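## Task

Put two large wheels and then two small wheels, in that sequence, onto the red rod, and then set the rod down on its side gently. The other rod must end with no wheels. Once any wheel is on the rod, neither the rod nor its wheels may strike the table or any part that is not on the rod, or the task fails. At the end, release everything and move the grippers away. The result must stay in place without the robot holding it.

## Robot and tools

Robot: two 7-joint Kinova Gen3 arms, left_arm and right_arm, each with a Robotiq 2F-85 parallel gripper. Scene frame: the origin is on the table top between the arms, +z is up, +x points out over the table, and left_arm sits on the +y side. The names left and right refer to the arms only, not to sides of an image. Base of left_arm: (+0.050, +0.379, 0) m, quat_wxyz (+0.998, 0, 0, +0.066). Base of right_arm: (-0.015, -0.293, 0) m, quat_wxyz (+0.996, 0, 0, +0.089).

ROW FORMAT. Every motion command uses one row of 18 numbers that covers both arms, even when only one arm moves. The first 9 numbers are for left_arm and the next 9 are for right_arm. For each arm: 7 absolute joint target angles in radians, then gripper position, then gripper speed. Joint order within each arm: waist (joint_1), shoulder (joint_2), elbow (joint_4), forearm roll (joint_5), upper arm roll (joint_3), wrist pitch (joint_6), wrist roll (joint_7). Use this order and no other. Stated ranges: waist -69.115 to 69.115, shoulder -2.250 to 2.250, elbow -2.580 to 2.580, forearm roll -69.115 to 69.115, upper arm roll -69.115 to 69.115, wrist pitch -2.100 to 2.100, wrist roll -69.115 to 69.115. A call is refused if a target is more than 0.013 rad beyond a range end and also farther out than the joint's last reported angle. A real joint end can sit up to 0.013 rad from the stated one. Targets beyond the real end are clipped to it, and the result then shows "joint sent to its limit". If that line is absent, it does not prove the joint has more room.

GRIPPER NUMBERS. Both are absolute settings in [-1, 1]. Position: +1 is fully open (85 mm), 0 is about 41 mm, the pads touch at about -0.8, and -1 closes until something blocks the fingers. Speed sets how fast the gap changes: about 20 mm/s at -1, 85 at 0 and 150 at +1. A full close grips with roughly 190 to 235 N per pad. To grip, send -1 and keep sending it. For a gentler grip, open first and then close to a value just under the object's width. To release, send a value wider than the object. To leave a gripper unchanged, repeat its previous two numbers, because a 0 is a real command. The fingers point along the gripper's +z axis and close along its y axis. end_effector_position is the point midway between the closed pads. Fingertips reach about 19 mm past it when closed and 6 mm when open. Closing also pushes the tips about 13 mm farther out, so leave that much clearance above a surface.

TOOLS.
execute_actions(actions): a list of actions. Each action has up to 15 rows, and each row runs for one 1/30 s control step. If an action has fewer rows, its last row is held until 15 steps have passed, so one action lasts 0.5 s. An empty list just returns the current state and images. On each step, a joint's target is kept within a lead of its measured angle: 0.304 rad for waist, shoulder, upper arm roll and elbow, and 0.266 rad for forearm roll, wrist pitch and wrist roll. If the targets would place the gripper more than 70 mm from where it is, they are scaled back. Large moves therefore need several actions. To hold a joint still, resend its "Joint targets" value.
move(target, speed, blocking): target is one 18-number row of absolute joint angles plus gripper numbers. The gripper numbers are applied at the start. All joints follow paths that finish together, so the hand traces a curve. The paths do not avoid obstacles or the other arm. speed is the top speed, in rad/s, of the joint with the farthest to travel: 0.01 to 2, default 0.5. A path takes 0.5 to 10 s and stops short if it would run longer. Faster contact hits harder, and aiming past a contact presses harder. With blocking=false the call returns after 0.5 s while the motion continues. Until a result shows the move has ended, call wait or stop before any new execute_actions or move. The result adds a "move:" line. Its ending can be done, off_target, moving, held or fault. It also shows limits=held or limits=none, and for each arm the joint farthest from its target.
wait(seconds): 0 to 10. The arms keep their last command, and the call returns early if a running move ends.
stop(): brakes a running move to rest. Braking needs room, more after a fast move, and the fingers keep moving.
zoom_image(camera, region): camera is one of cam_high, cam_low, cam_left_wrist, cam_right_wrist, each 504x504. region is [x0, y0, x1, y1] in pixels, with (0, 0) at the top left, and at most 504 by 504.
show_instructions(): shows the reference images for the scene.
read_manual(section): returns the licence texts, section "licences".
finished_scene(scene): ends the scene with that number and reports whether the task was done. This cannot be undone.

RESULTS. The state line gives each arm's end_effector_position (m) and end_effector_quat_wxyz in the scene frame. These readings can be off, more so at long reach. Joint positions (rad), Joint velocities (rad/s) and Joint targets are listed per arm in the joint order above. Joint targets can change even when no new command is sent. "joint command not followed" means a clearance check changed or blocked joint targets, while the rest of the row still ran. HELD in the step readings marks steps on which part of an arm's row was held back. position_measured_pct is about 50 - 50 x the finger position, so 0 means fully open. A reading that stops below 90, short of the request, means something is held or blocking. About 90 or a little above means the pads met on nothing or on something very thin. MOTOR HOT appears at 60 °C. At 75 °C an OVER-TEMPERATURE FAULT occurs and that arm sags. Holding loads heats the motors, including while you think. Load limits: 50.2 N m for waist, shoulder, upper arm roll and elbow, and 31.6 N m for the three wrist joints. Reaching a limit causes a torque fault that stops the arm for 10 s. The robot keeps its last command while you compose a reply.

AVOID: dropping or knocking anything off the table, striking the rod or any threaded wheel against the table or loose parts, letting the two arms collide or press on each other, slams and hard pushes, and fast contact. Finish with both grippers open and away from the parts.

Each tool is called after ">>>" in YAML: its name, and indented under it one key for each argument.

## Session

>>> show_instructions:

>>> execute_actions:
  actions: []

Reference images for this scene: Rod-and-wheel set page 1.

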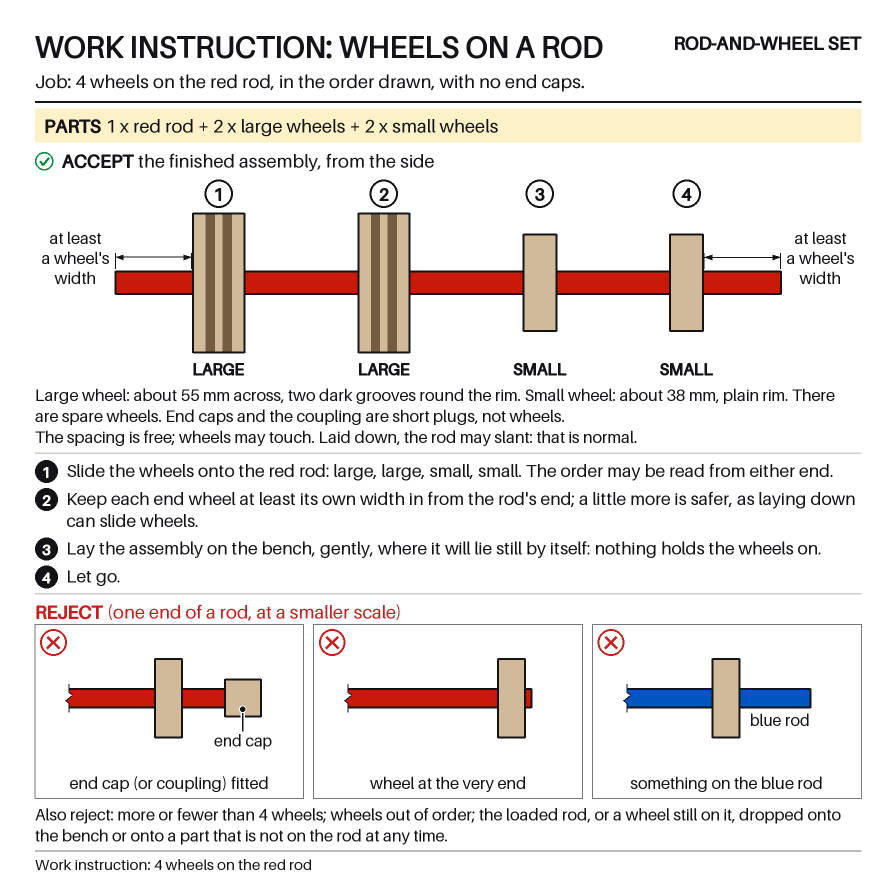

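Scene clock: 0.00 s.
left_arm: end_effector_position=(+0.2004, +0.5189, +0.3322) position_measured_pct=0.0 end_effector_quat_wxyz=(+0.214, -0.555, +0.803, -0.045) | right_arm: end_effector_position=(+0.5939, +0.2355, +0.1430) position_measured_pct=70.2 end_effector_quat_wxyz=(+0.257, -0.006, +0.966, +0.025)
Joint names: [waist, shoulder, elbow, forearm roll, upper arm roll, wrist pitch, wrist roll]
Joint positions: left_arm=[-0.859 -0.555  2.213  0.22  -0.197  1.164  1.548] | right_arm=[-0.801  1.124  0.668  0.05   0.353  0.991  0.68 ]
Joint velocities: left_arm=[-0. -0.  0. -0. -0.  0.  0.] | right_arm=[-0.     0.     0.002  0.     0.     0.     0.   ]
Motor temperatures (°C, as the motors report them): left_arm=[29 35 29 36 29 40 34] | right_arm=[33 33 28 32 26 30 40]
Joint targets: left_arm=[-0.859 -0.555 2.213 0.220 -0.197 1.164 1.548] | right_arm=[-0.801 1.124 0.668 0.050 0.353 0.991 0.680]

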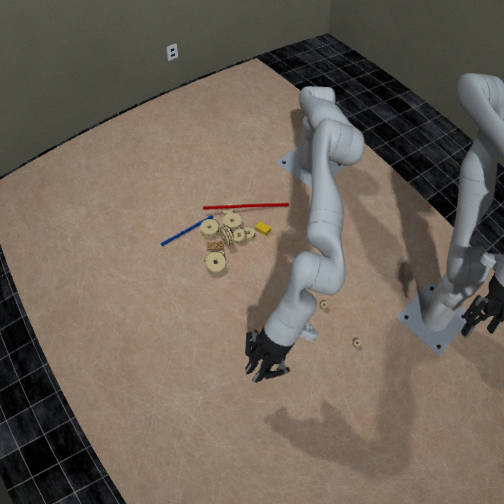

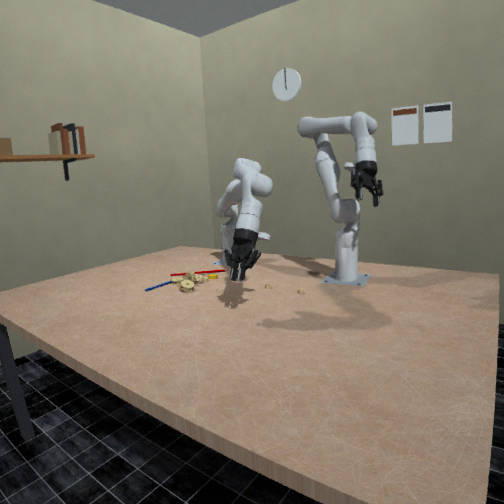

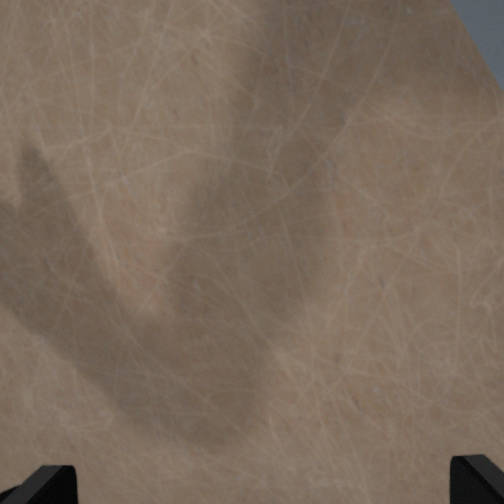

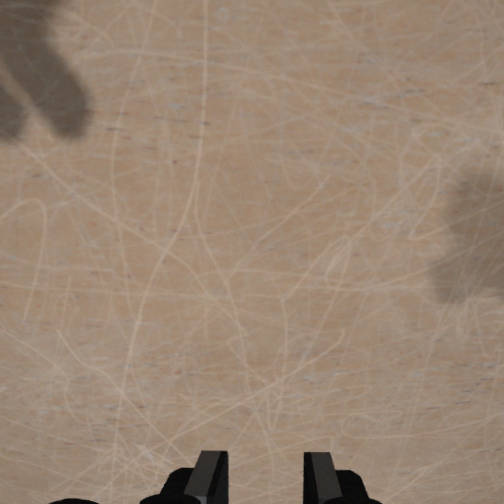

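>>> zoom_image:
  camera: "cam_high"
  region: [150, 180, 310, 300]

Region (150, 180, 310, 300) of cam_high's 504x504 image, scaled by 3.150, with more detail than that image has; it fills the top 378 rows of this view, and the rest is white.

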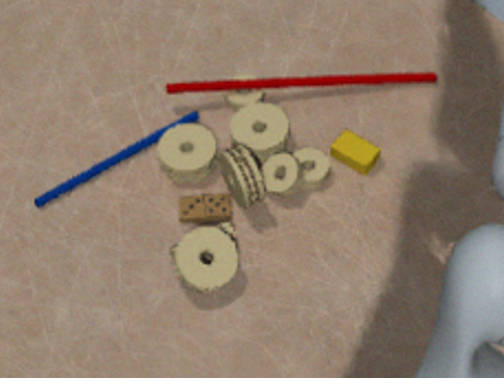

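>>> move:
  target: [-0.859,-0.555,2.213,0.22,-0.197,1.164,1.548,1,0, -0.08,0.0345,1.7741,0,0,1.333,-1.5708,1,0]
  speed: 1.0

Scene clock: 14.97 s.
left_arm: end_effector_position=(+0.2006, +0.5188, +0.3324) position_measured_pct=0.0 end_effector_quat_wxyz=(+0.214, -0.555, +0.803, -0.045) | right_arm: end_effector_position=(+0.3007, -0.2352, +0.3199) position_measured_pct=0.0 end_effector_quat_wxyz=(+0.000, +0.992, +0.129, -0.000)
Joint names: [waist, shoulder, elbow, forearm roll, upper arm roll, wrist pitch, wrist roll]
Joint positions: left_arm=[-0.859 -0.555  2.213  0.22  -0.197  1.164  1.548] | right_arm=[-0.08   0.035  1.774  0.     0.     1.333 -1.571]
Joint velocities: left_arm=[ 0.     0.001  0.     0.002 -0.    -0.    -0.001] | right_arm=[ 0.002 -0.002  0.001 -0.    -0.    -0.    -0.   ]
Motor temperatures (°C, as the motors report them): left_arm=[29 35 29 36 29 40 34] | right_arm=[33 33 28 32 26 30 40]
Joint targets: left_arm=[-0.859 -0.555 2.213 0.220 -0.197 1.164 1.548] | right_arm=[-0.080 0.034 1.774 0.000 -0.000 1.333 -1.571]
move: done; limits=none; left_arm: farthest joint: the waist, 0.000 radians from its target (0.000 radians at the start); right_arm: farthest joint: the waist, 0.000 radians from its target (0.721 radians at the start)

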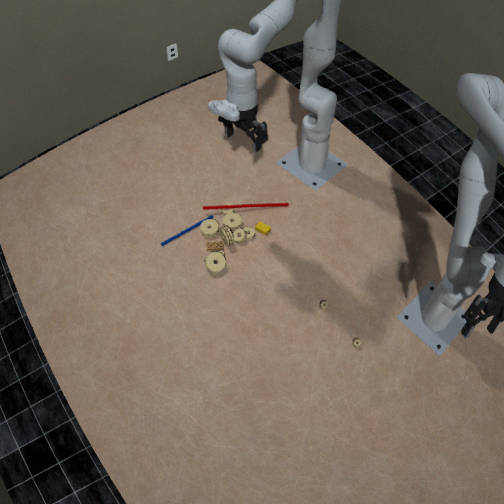

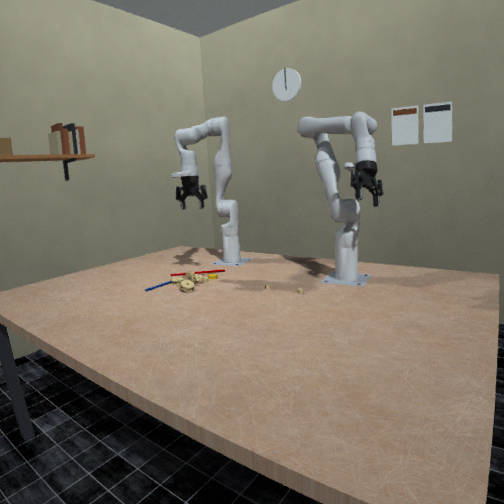

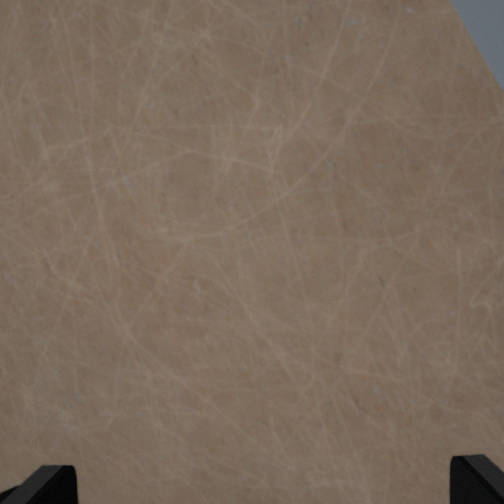

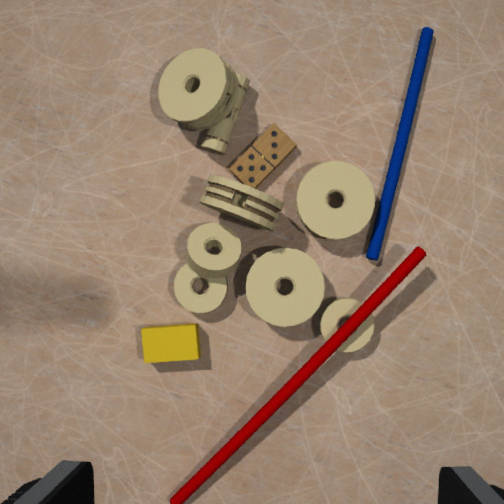

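>>> move:
  target: [-0.859,-0.555,2.213,0.22,-0.197,1.164,1.548,1,0, 0.0278,0.6038,1.8349,0,0,0.7029,0.108,0.5,0]
  speed: 1.0

Scene clock: 62.90 s.
left_arm: end_effector_position=(+0.2006, +0.5188, +0.3324) position_measured_pct=0.0 end_effector_quat_wxyz=(+0.214, -0.555, +0.803, -0.045) | right_arm: end_effector_position=(+0.4259, -0.2512, +0.0802) position_measured_pct=25.0 end_effector_quat_wxyz=(+0.000, +0.610, +0.792, +0.000)
Joint names: [waist, shoulder, elbow, forearm roll, upper arm roll, wrist pitch, wrist roll]
Joint positions: left_arm=[-0.859 -0.555  2.213  0.22  -0.197  1.164  1.548] | right_arm=[0.028 0.604 1.835 0.    0.    0.703 0.108]
Joint velocities: left_arm=[-0.     0.001 -0.    -0.001 -0.    -0.    -0.   ] | right_arm=[ 0.001  0.003  0.     0.    -0.    -0.     0.   ]
Motor temperatures (°C, as the motors report them): left_arm=[29 34 29 36 29 40 34] | right_arm=[33 33 28 32 26 30 40]
Joint targets: left_arm=[-0.859 -0.555 2.213 0.220 -0.197 1.164 1.548] | right_arm=[0.028 0.604 1.835 0.000 0.000 0.703 0.108]
move: done; limits=none; left_arm: farthest joint: the waist, 0.000 radians from its target (0.000 radians at the start); right_arm: farthest joint: the waist, 0.000 radians from its target (0.108 radians at the start)

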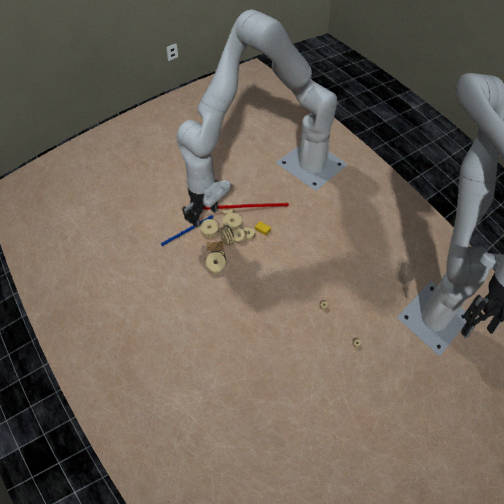

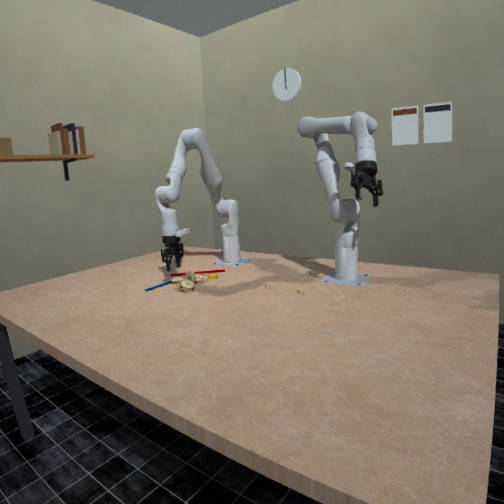

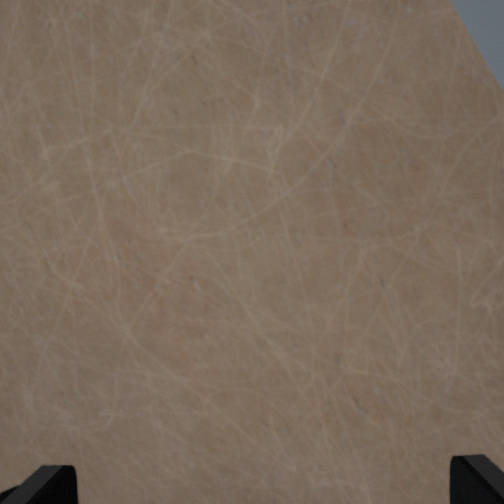

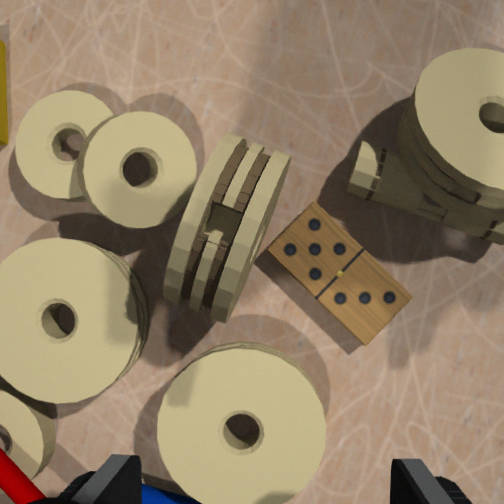

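>>> move:
  target: [-0.859,-0.555,2.213,0.22,-0.197,1.164,1.548,1,0, 0.0179,0.6480,1.8908,0,0,0.6028,0.098,0.5,0]
  speed: 0.3

Scene clock: 72.97 s.
left_arm: end_effector_position=(+0.2006, +0.5188, +0.3324) position_measured_pct=0.0 end_effector_quat_wxyz=(+0.214, -0.555, +0.803, -0.045) | right_arm: end_effector_position=(+0.4156, -0.2485, +0.0501) position_measured_pct=25.0 end_effector_quat_wxyz=(+0.000, +0.610, +0.792, +0.000)
Joint names: [waist, shoulder, elbow, forearm roll, upper arm roll, wrist pitch, wrist roll]
Joint positions: left_arm=[-0.859 -0.555  2.213  0.22  -0.197  1.164  1.548] | right_arm=[ 0.018  0.648  1.891 -0.    -0.     0.603  0.098]
Joint velocities: left_arm=[-0.     0.     0.     0.    -0.     0.    -0.001] | right_arm=[-0.     0.002  0.001 -0.     0.    -0.    -0.   ]
Motor temperatures (°C, as the motors report them): left_arm=[29 34 29 36 29 40 34] | right_arm=[33 33 28 32 26 30 40]
Joint targets: left_arm=[-0.859 -0.555 2.213 0.220 -0.197 1.164 1.548] | right_arm=[0.018 0.648 1.891 0.000 0.000 0.603 0.098]
move: done; limits=none; left_arm: farthest joint: the waist, 0.000 radians from its target (0.000 radians at the start); right_arm: farthest joint: the waist, 0.000 radians from its target (0.010 radians at the start)

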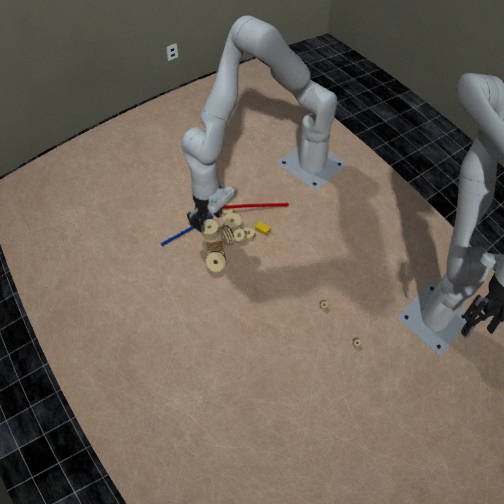

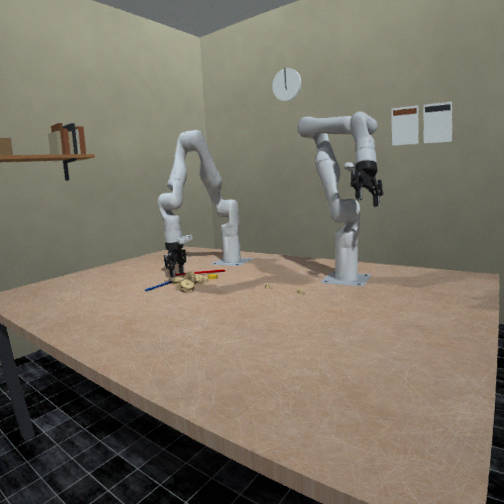

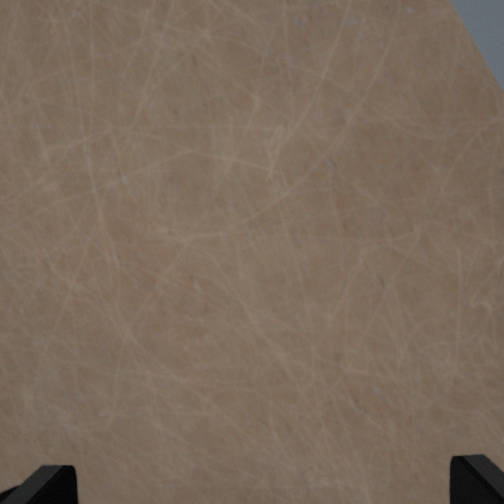

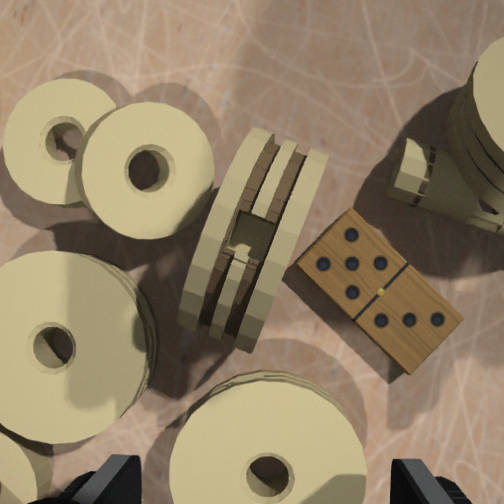

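>>> move:
  target: [-0.859,-0.555,2.213,0.22,-0.197,1.164,1.548,1,0, 0.0179,0.7117,1.9055,0,0,0.5244,0.098,0.5,0]
  speed: 0.15

>>> move:
  target: [-0.859,-0.555,2.213,0.22,-0.197,1.164,1.548,1,0, 0.0179,0.7117,1.9055,0,0,0.5244,0.098,-1,0]

Scene clock: 75.60 s.
left_arm: end_effector_position=(+0.2006, +0.5188, +0.3324) position_measured_pct=0.0 end_effector_quat_wxyz=(+0.214, -0.555, +0.803, -0.045) | right_arm: end_effector_position=(+0.4157, -0.2485, +0.0201) position_measured_pct=25.0 end_effector_quat_wxyz=(+0.000, +0.610, +0.792, +0.000)
Joint names: [waist, shoulder, elbow, forearm roll, upper arm roll, wrist pitch, wrist roll]
Joint positions: left_arm=[-0.859 -0.555  2.213  0.22  -0.197  1.164  1.548] | right_arm=[ 0.018  0.711  1.906  0.    -0.     0.524  0.098]
Joint velocities: left_arm=[ 0.001 -0.     0.001 -0.001  0.    -0.001 -0.   ] | right_arm=[-0.     0.003 -0.    -0.     0.    -0.    -0.   ]
Motor temperatures (°C, as the motors report them): left_arm=[29 34 29 36 29 40 34] | right_arm=[33 33 28 32 26 30 40]
Joint targets: left_arm=[-0.859 -0.555 2.213 0.220 -0.197 1.164 1.548] | right_arm=[0.018 0.712 1.906 0.000 0.000 0.524 0.098]
move: done; limits=none; left_arm: farthest joint: the waist, 0.000 radians from its target (0.000 radians at the start); right_arm: farthest joint: the waist, 0.000 radians from its target (0.000 radians at the start)

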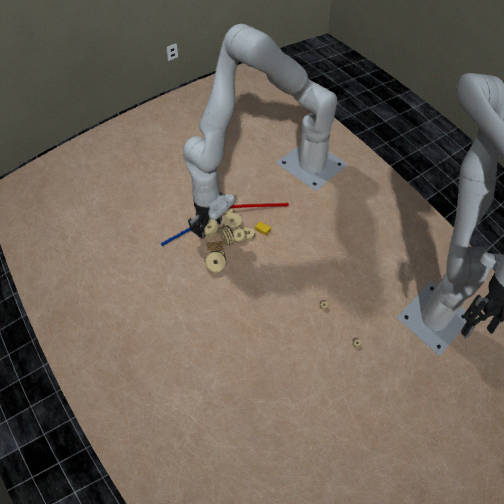

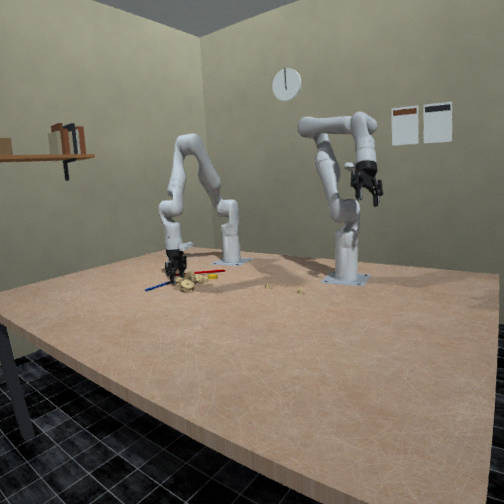

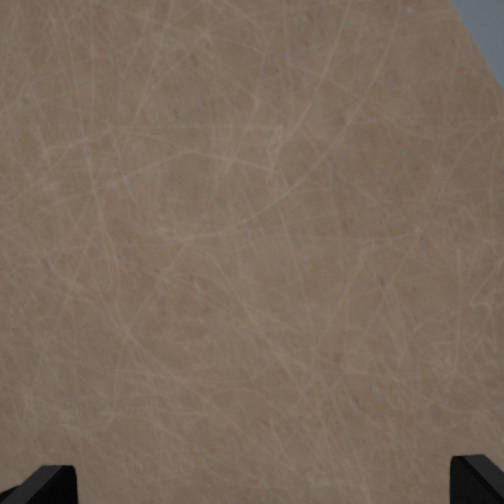

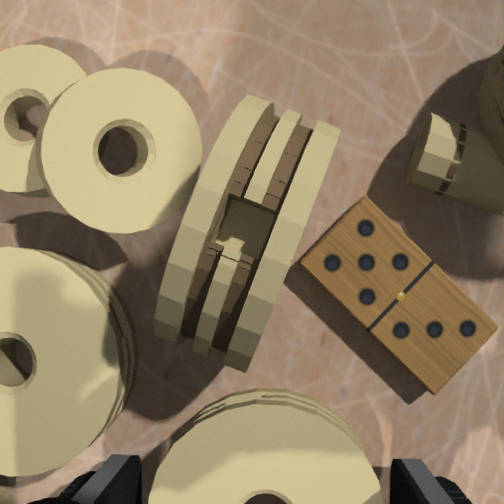

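Scene clock: 76.30 s.
left_arm: end_effector_position=(+0.2006, +0.5188, +0.3324) position_measured_pct=0.0 end_effector_quat_wxyz=(+0.214, -0.555, +0.803, -0.045) | right_arm: end_effector_position=(+0.4158, -0.2485, +0.0212) position_measured_pct=38.9 end_effector_quat_wxyz=(+0.000, +0.610, +0.792, +0.000)
Joint names: [waist, shoulder, elbow, forearm roll, upper arm roll, wrist pitch, wrist roll]
Joint positions: left_arm=[-0.859 -0.555  2.213  0.22  -0.197  1.164  1.548] | right_arm=[0.018 0.709 1.906 0.    0.    0.526 0.098]
Joint velocities: left_arm=[ 0.     0.001  0.    -0.002 -0.     0.001  0.   ] | right_arm=[ 0.    -0.    -0.001  0.    -0.     0.     0.   ]
Motor temperatures (°C, as the motors report them): left_arm=[29 34 29 36 29 40 34] | right_arm=[33 33 28 32 26 30 40]
Joint targets: left_arm=[-0.859 -0.555 2.213 0.220 -0.197 1.164 1.548] | right_arm=[0.018 0.712 1.906 0.000 0.000 0.524 0.098]
move: done; limits=none; left_arm: farthest joint: the waist, 0.000 radians from its target (0.000 radians at the start); right_arm: farthest joint: the shoulder, 0.003 radians from its target (0.000 radians at the start)

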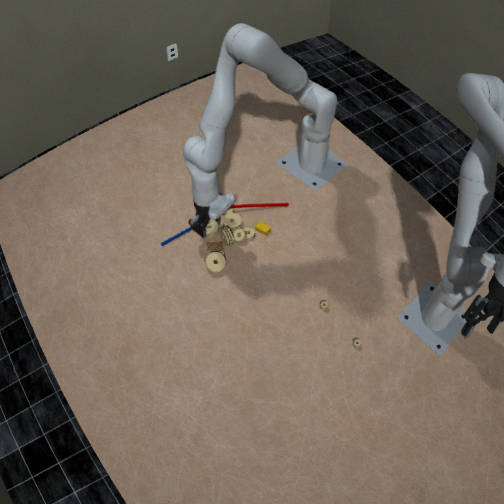

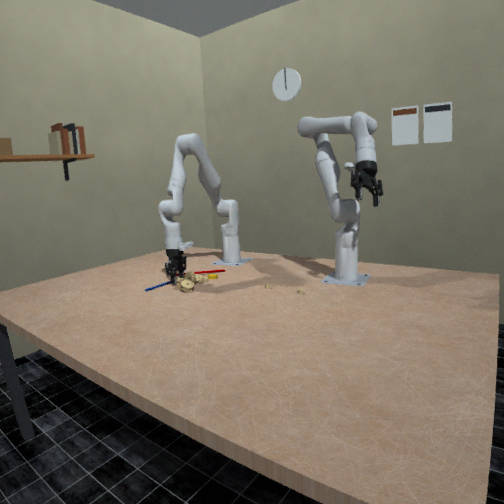

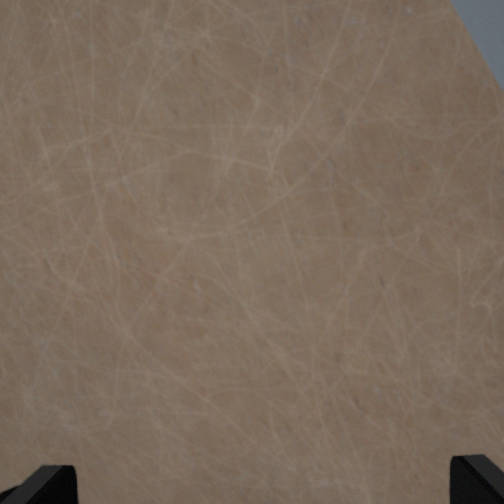

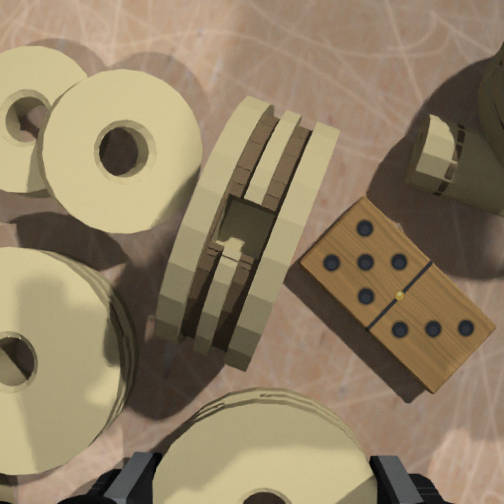

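>>> move:
  target: [-0.859,-0.555,2.213,0.22,-0.197,1.164,1.548,1,0, 0.0179,0.6038,1.86,0,0,0.678,0.098,-1,0]
  speed: 0.3

>>> move:
  target: [1.3325,0.9897,0.8531,0,0,1.2988,-0.881,0.3,0, 1.3,0.45,1.86,0,0,0.83,-1.5708,-1,0]
  speed: 1.0

Scene clock: 89.97 s.
left_arm: end_effector_position=(+0.2006, +0.5188, +0.3324) position_measured_pct=0.0 end_effector_quat_wxyz=(+0.214, -0.555, +0.803, -0.045) | right_arm: end_effector_position=(+0.4193, -0.2479, +0.0749) position_measured_pct=38.9 end_effector_quat_wxyz=(-0.000, +0.610, +0.792, -0.000)
Joint names: [waist, shoulder, elbow, forearm roll, upper arm roll, wrist pitch, wrist roll]
Joint positions: left_arm=[-0.859 -0.555  2.213  0.22  -0.197  1.164  1.548] | right_arm=[ 0.018  0.604  1.86  -0.     0.     0.678  0.098]
Joint velocities: left_arm=[-0.  0. -0. -0.  0. -0. -0.] | right_arm=[ 0.    -0.003  0.    -0.     0.     0.     0.   ]
Motor temperatures (°C, as the motors report them): left_arm=[29 34 29 36 29 40 34] | right_arm=[33 33 28 32 26 30 40]
Joint targets: left_arm=[-0.859 -0.555 2.213 0.220 -0.197 1.164 1.548] | right_arm=[0.018 0.604 1.860 0.000 0.000 0.678 0.098]
move: done; limits=none; left_arm: farthest joint: the waist, 0.000 radians from its target (0.000 radians at the start); right_arm: farthest joint: the waist, 0.000 radians from its target (0.000 radians at the start)

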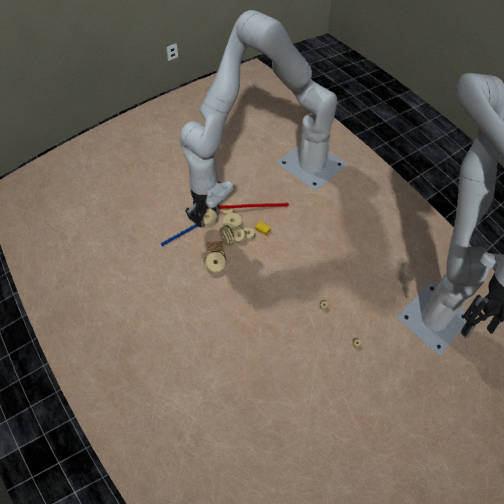

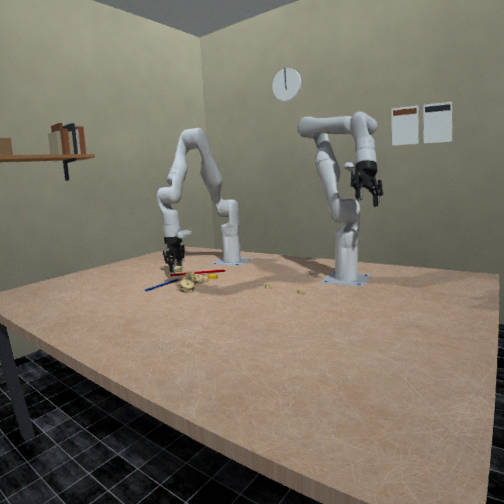

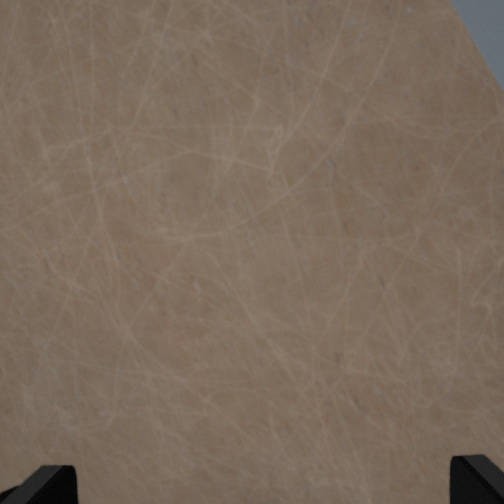

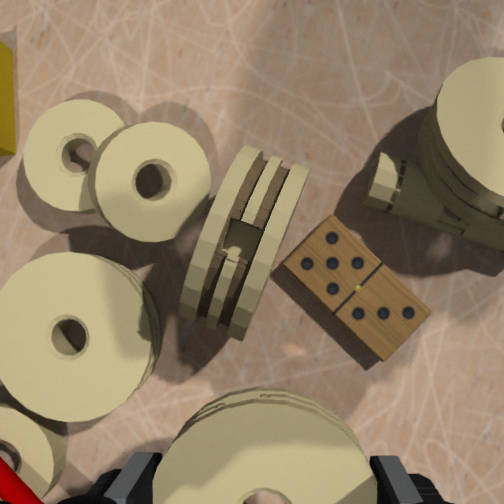

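Scene clock: 93.40 s.
left_arm: end_effector_position=(+0.2639, -0.2397, +0.1202) position_measured_pct=34.9 end_effector_quat_wxyz=(+0.000, +0.968, -0.252, +0.000) | right_arm: end_effector_position=(+0.1433, -0.6785, +0.1406) position_measured_pct=38.9 end_effector_quat_wxyz=(+0.000, +0.847, -0.532, +0.001)
Joint names: [waist, shoulder, elbow, forearm roll, upper arm roll, wrist pitch, wrist roll]
Joint positions: left_arm=[ 1.332  0.989  0.853  0.     0.     1.299 -0.881] | right_arm=[ 1.3    0.45   1.86   0.     0.     0.83  -1.571]
Joint velocities: left_arm=[ 0.003  0.003 -0.001  0.     0.     0.    -0.   ] | right_arm=[-0.    -0.    -0.    -0.001  0.    -0.     0.   ]
Motor temperatures (°C, as the motors report them): left_arm=[29 34 29 36 29 40 34] | right_arm=[33 33 28 32 26 30 40]
Joint targets: left_arm=[1.333 0.990 0.853 0.000 0.000 1.299 -0.881] | right_arm=[1.300 0.450 1.860 0.000 0.000 0.830 -1.571]
move: done; limits=none; left_arm: farthest joint: the waist, 0.000 radians from its target (2.192 radians at the start); right_arm: farthest joint: the waist, 0.000 radians from its target (1.282 radians at the start)

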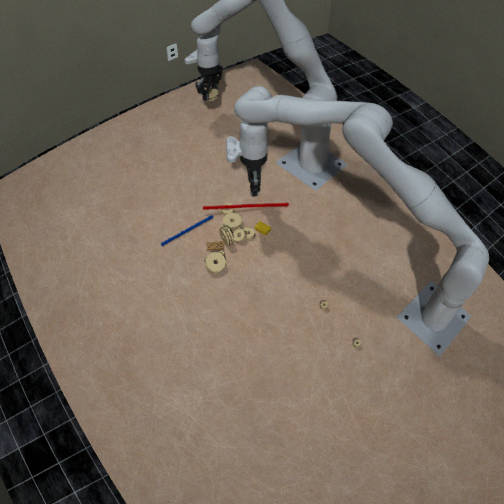

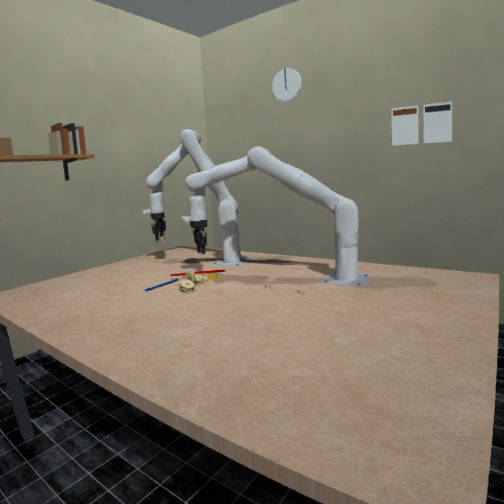

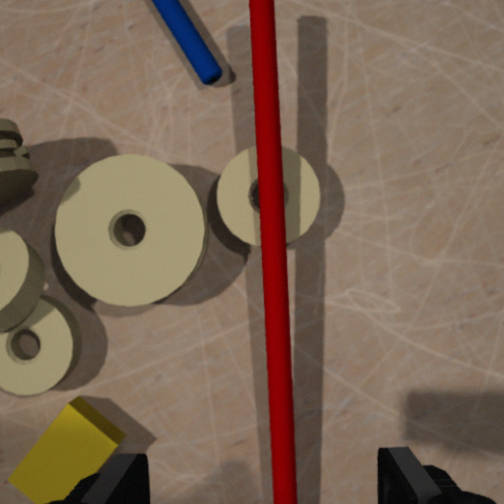

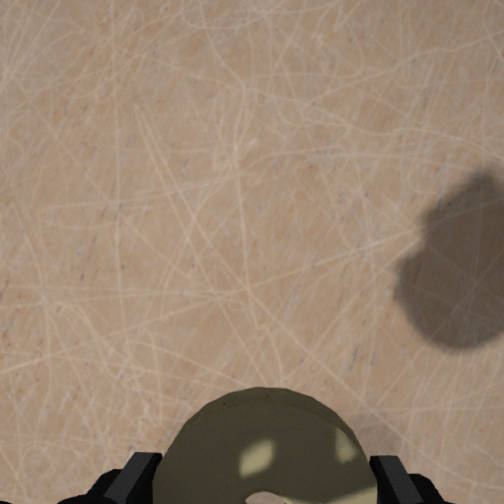

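>>> move:
  target: [1.3369,1.0959,0.9290,0,0,1.1167,-0.877,0.3,0, 1.3,0.45,1.86,0,0,0.83,-1.5708,-1,0]
  speed: 0.25

>>> move:
  target: [1.3369,1.0959,0.9290,0,0,1.1167,-0.877,-1,0, 1.3,0.45,1.86,0,0,0.83,-1.5708,-1,0]

Scene clock: 101.10 s.
left_arm: end_effector_position=(+0.2618, -0.2428, +0.0281) position_measured_pct=34.9 end_effector_quat_wxyz=(+0.000, +0.968, -0.253, +0.000) | right_arm: end_effector_position=(+0.1433, -0.6785, +0.1406) position_measured_pct=38.9 end_effector_quat_wxyz=(+0.000, +0.847, -0.532, +0.001)
Joint names: [waist, shoulder, elbow, forearm roll, upper arm roll, wrist pitch, wrist roll]
Joint positions: left_arm=[ 1.337  1.096  0.929  0.     0.     1.117 -0.877] | right_arm=[ 1.3    0.45   1.86   0.     0.     0.83  -1.571]
Joint velocities: left_arm=[-0.001  0.    -0.001  0.001 -0.001 -0.     0.001] | right_arm=[ 0.     0.     0.001  0.    -0.    -0.     0.   ]
Motor temperatures (°C, as the motors report them): left_arm=[29 34 29 36 29 40 34] | right_arm=[33 33 28 32 26 30 40]
Joint targets: left_arm=[1.337 1.096 0.929 0.000 0.000 1.117 -0.877] | right_arm=[1.300 0.450 1.860 0.000 0.000 0.830 -1.571]
move: done; limits=none; left_arm: farthest joint: the waist, 0.000 radians from its target (0.004 radians at the start); right_arm: farthest joint: the waist, 0.000 radians from its target (0.000 radians at the start)

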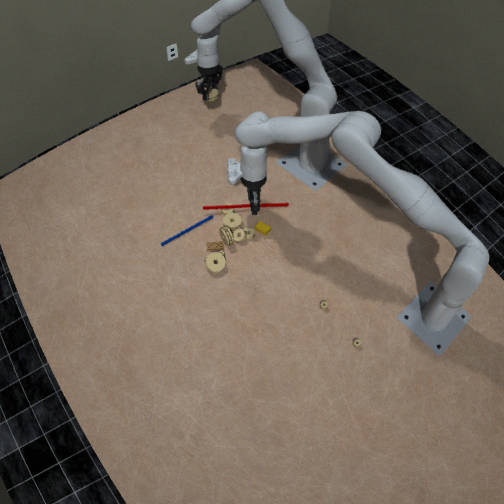

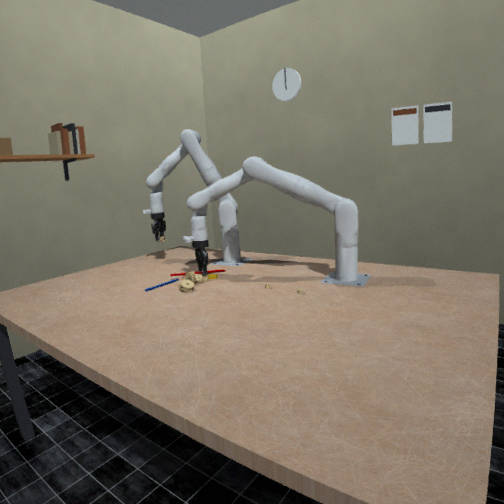

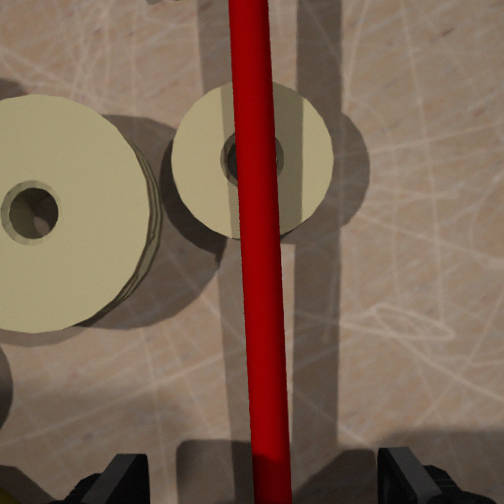

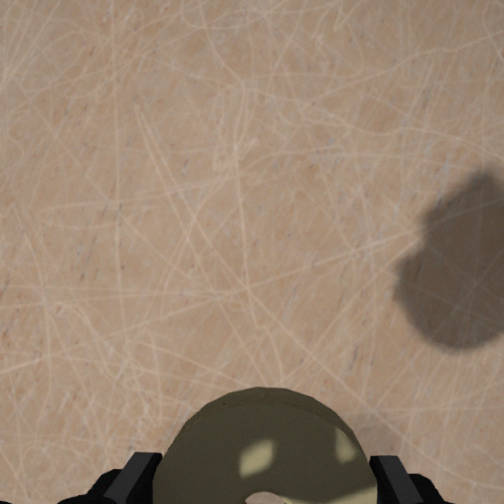

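Scene clock: 102.00 s.
left_arm: end_effector_position=(+0.2618, -0.2429, +0.0283) position_measured_pct=86.5 end_effector_quat_wxyz=(+0.000, +0.968, -0.253, +0.000) | right_arm: end_effector_position=(+0.1433, -0.6785, +0.1406) position_measured_pct=38.9 end_effector_quat_wxyz=(+0.000, +0.847, -0.532, +0.001)
Joint names: [waist, shoulder, elbow, forearm roll, upper arm roll, wrist pitch, wrist roll]
Joint positions: left_arm=[ 1.337  1.096  0.929  0.     0.     1.117 -0.877] | right_arm=[ 1.3    0.45   1.86   0.     0.     0.83  -1.571]
Joint velocities: left_arm=[ 0.001  0.     0.    -0.001 -0.     0.     0.   ] | right_arm=[-0.     0.    -0.001  0.    -0.     0.     0.   ]
Motor temperatures (°C, as the motors report them): left_arm=[29 34 29 36 29 40 34] | right_arm=[33 33 28 32 26 30 40]
Joint targets: left_arm=[1.337 1.096 0.929 0.000 0.000 1.117 -0.877] | right_arm=[1.300 0.450 1.860 0.000 0.000 0.830 -1.571]
move: done; limits=none; left_arm: farthest joint: the waist, 0.000 radians from its target (0.000 radians at the start); right_arm: farthest joint: the waist, 0.000 radians from its target (0.000 radians at the start)

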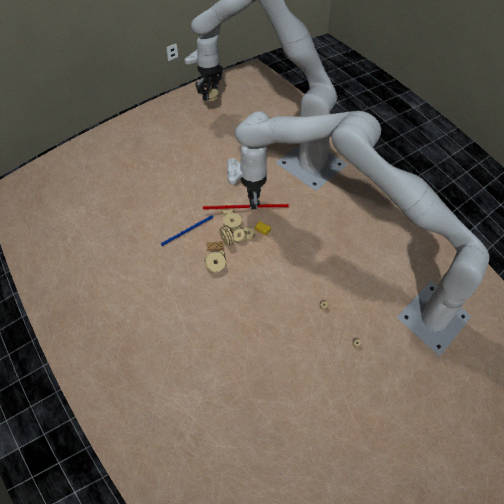

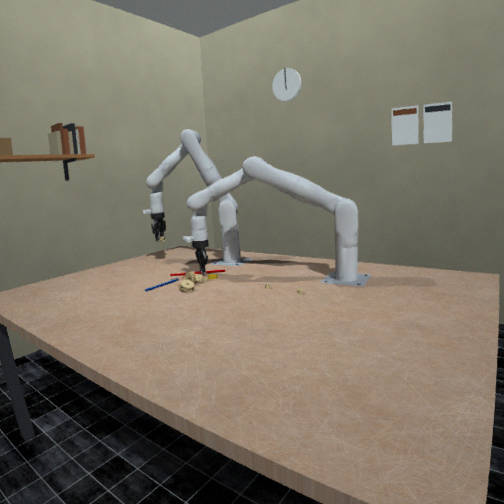

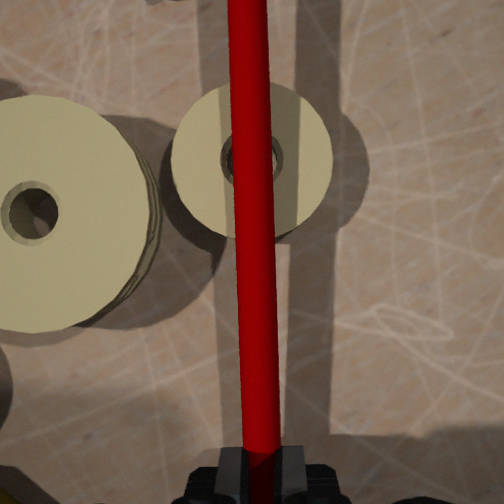

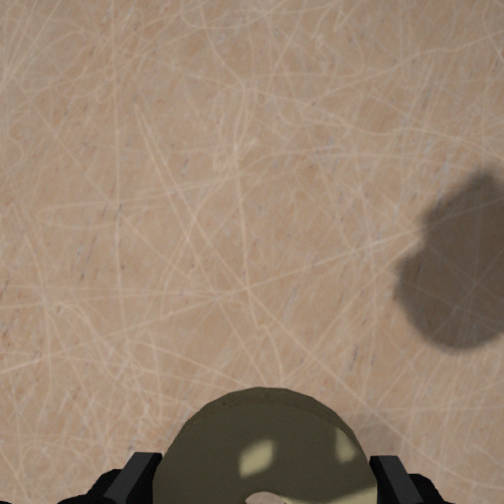

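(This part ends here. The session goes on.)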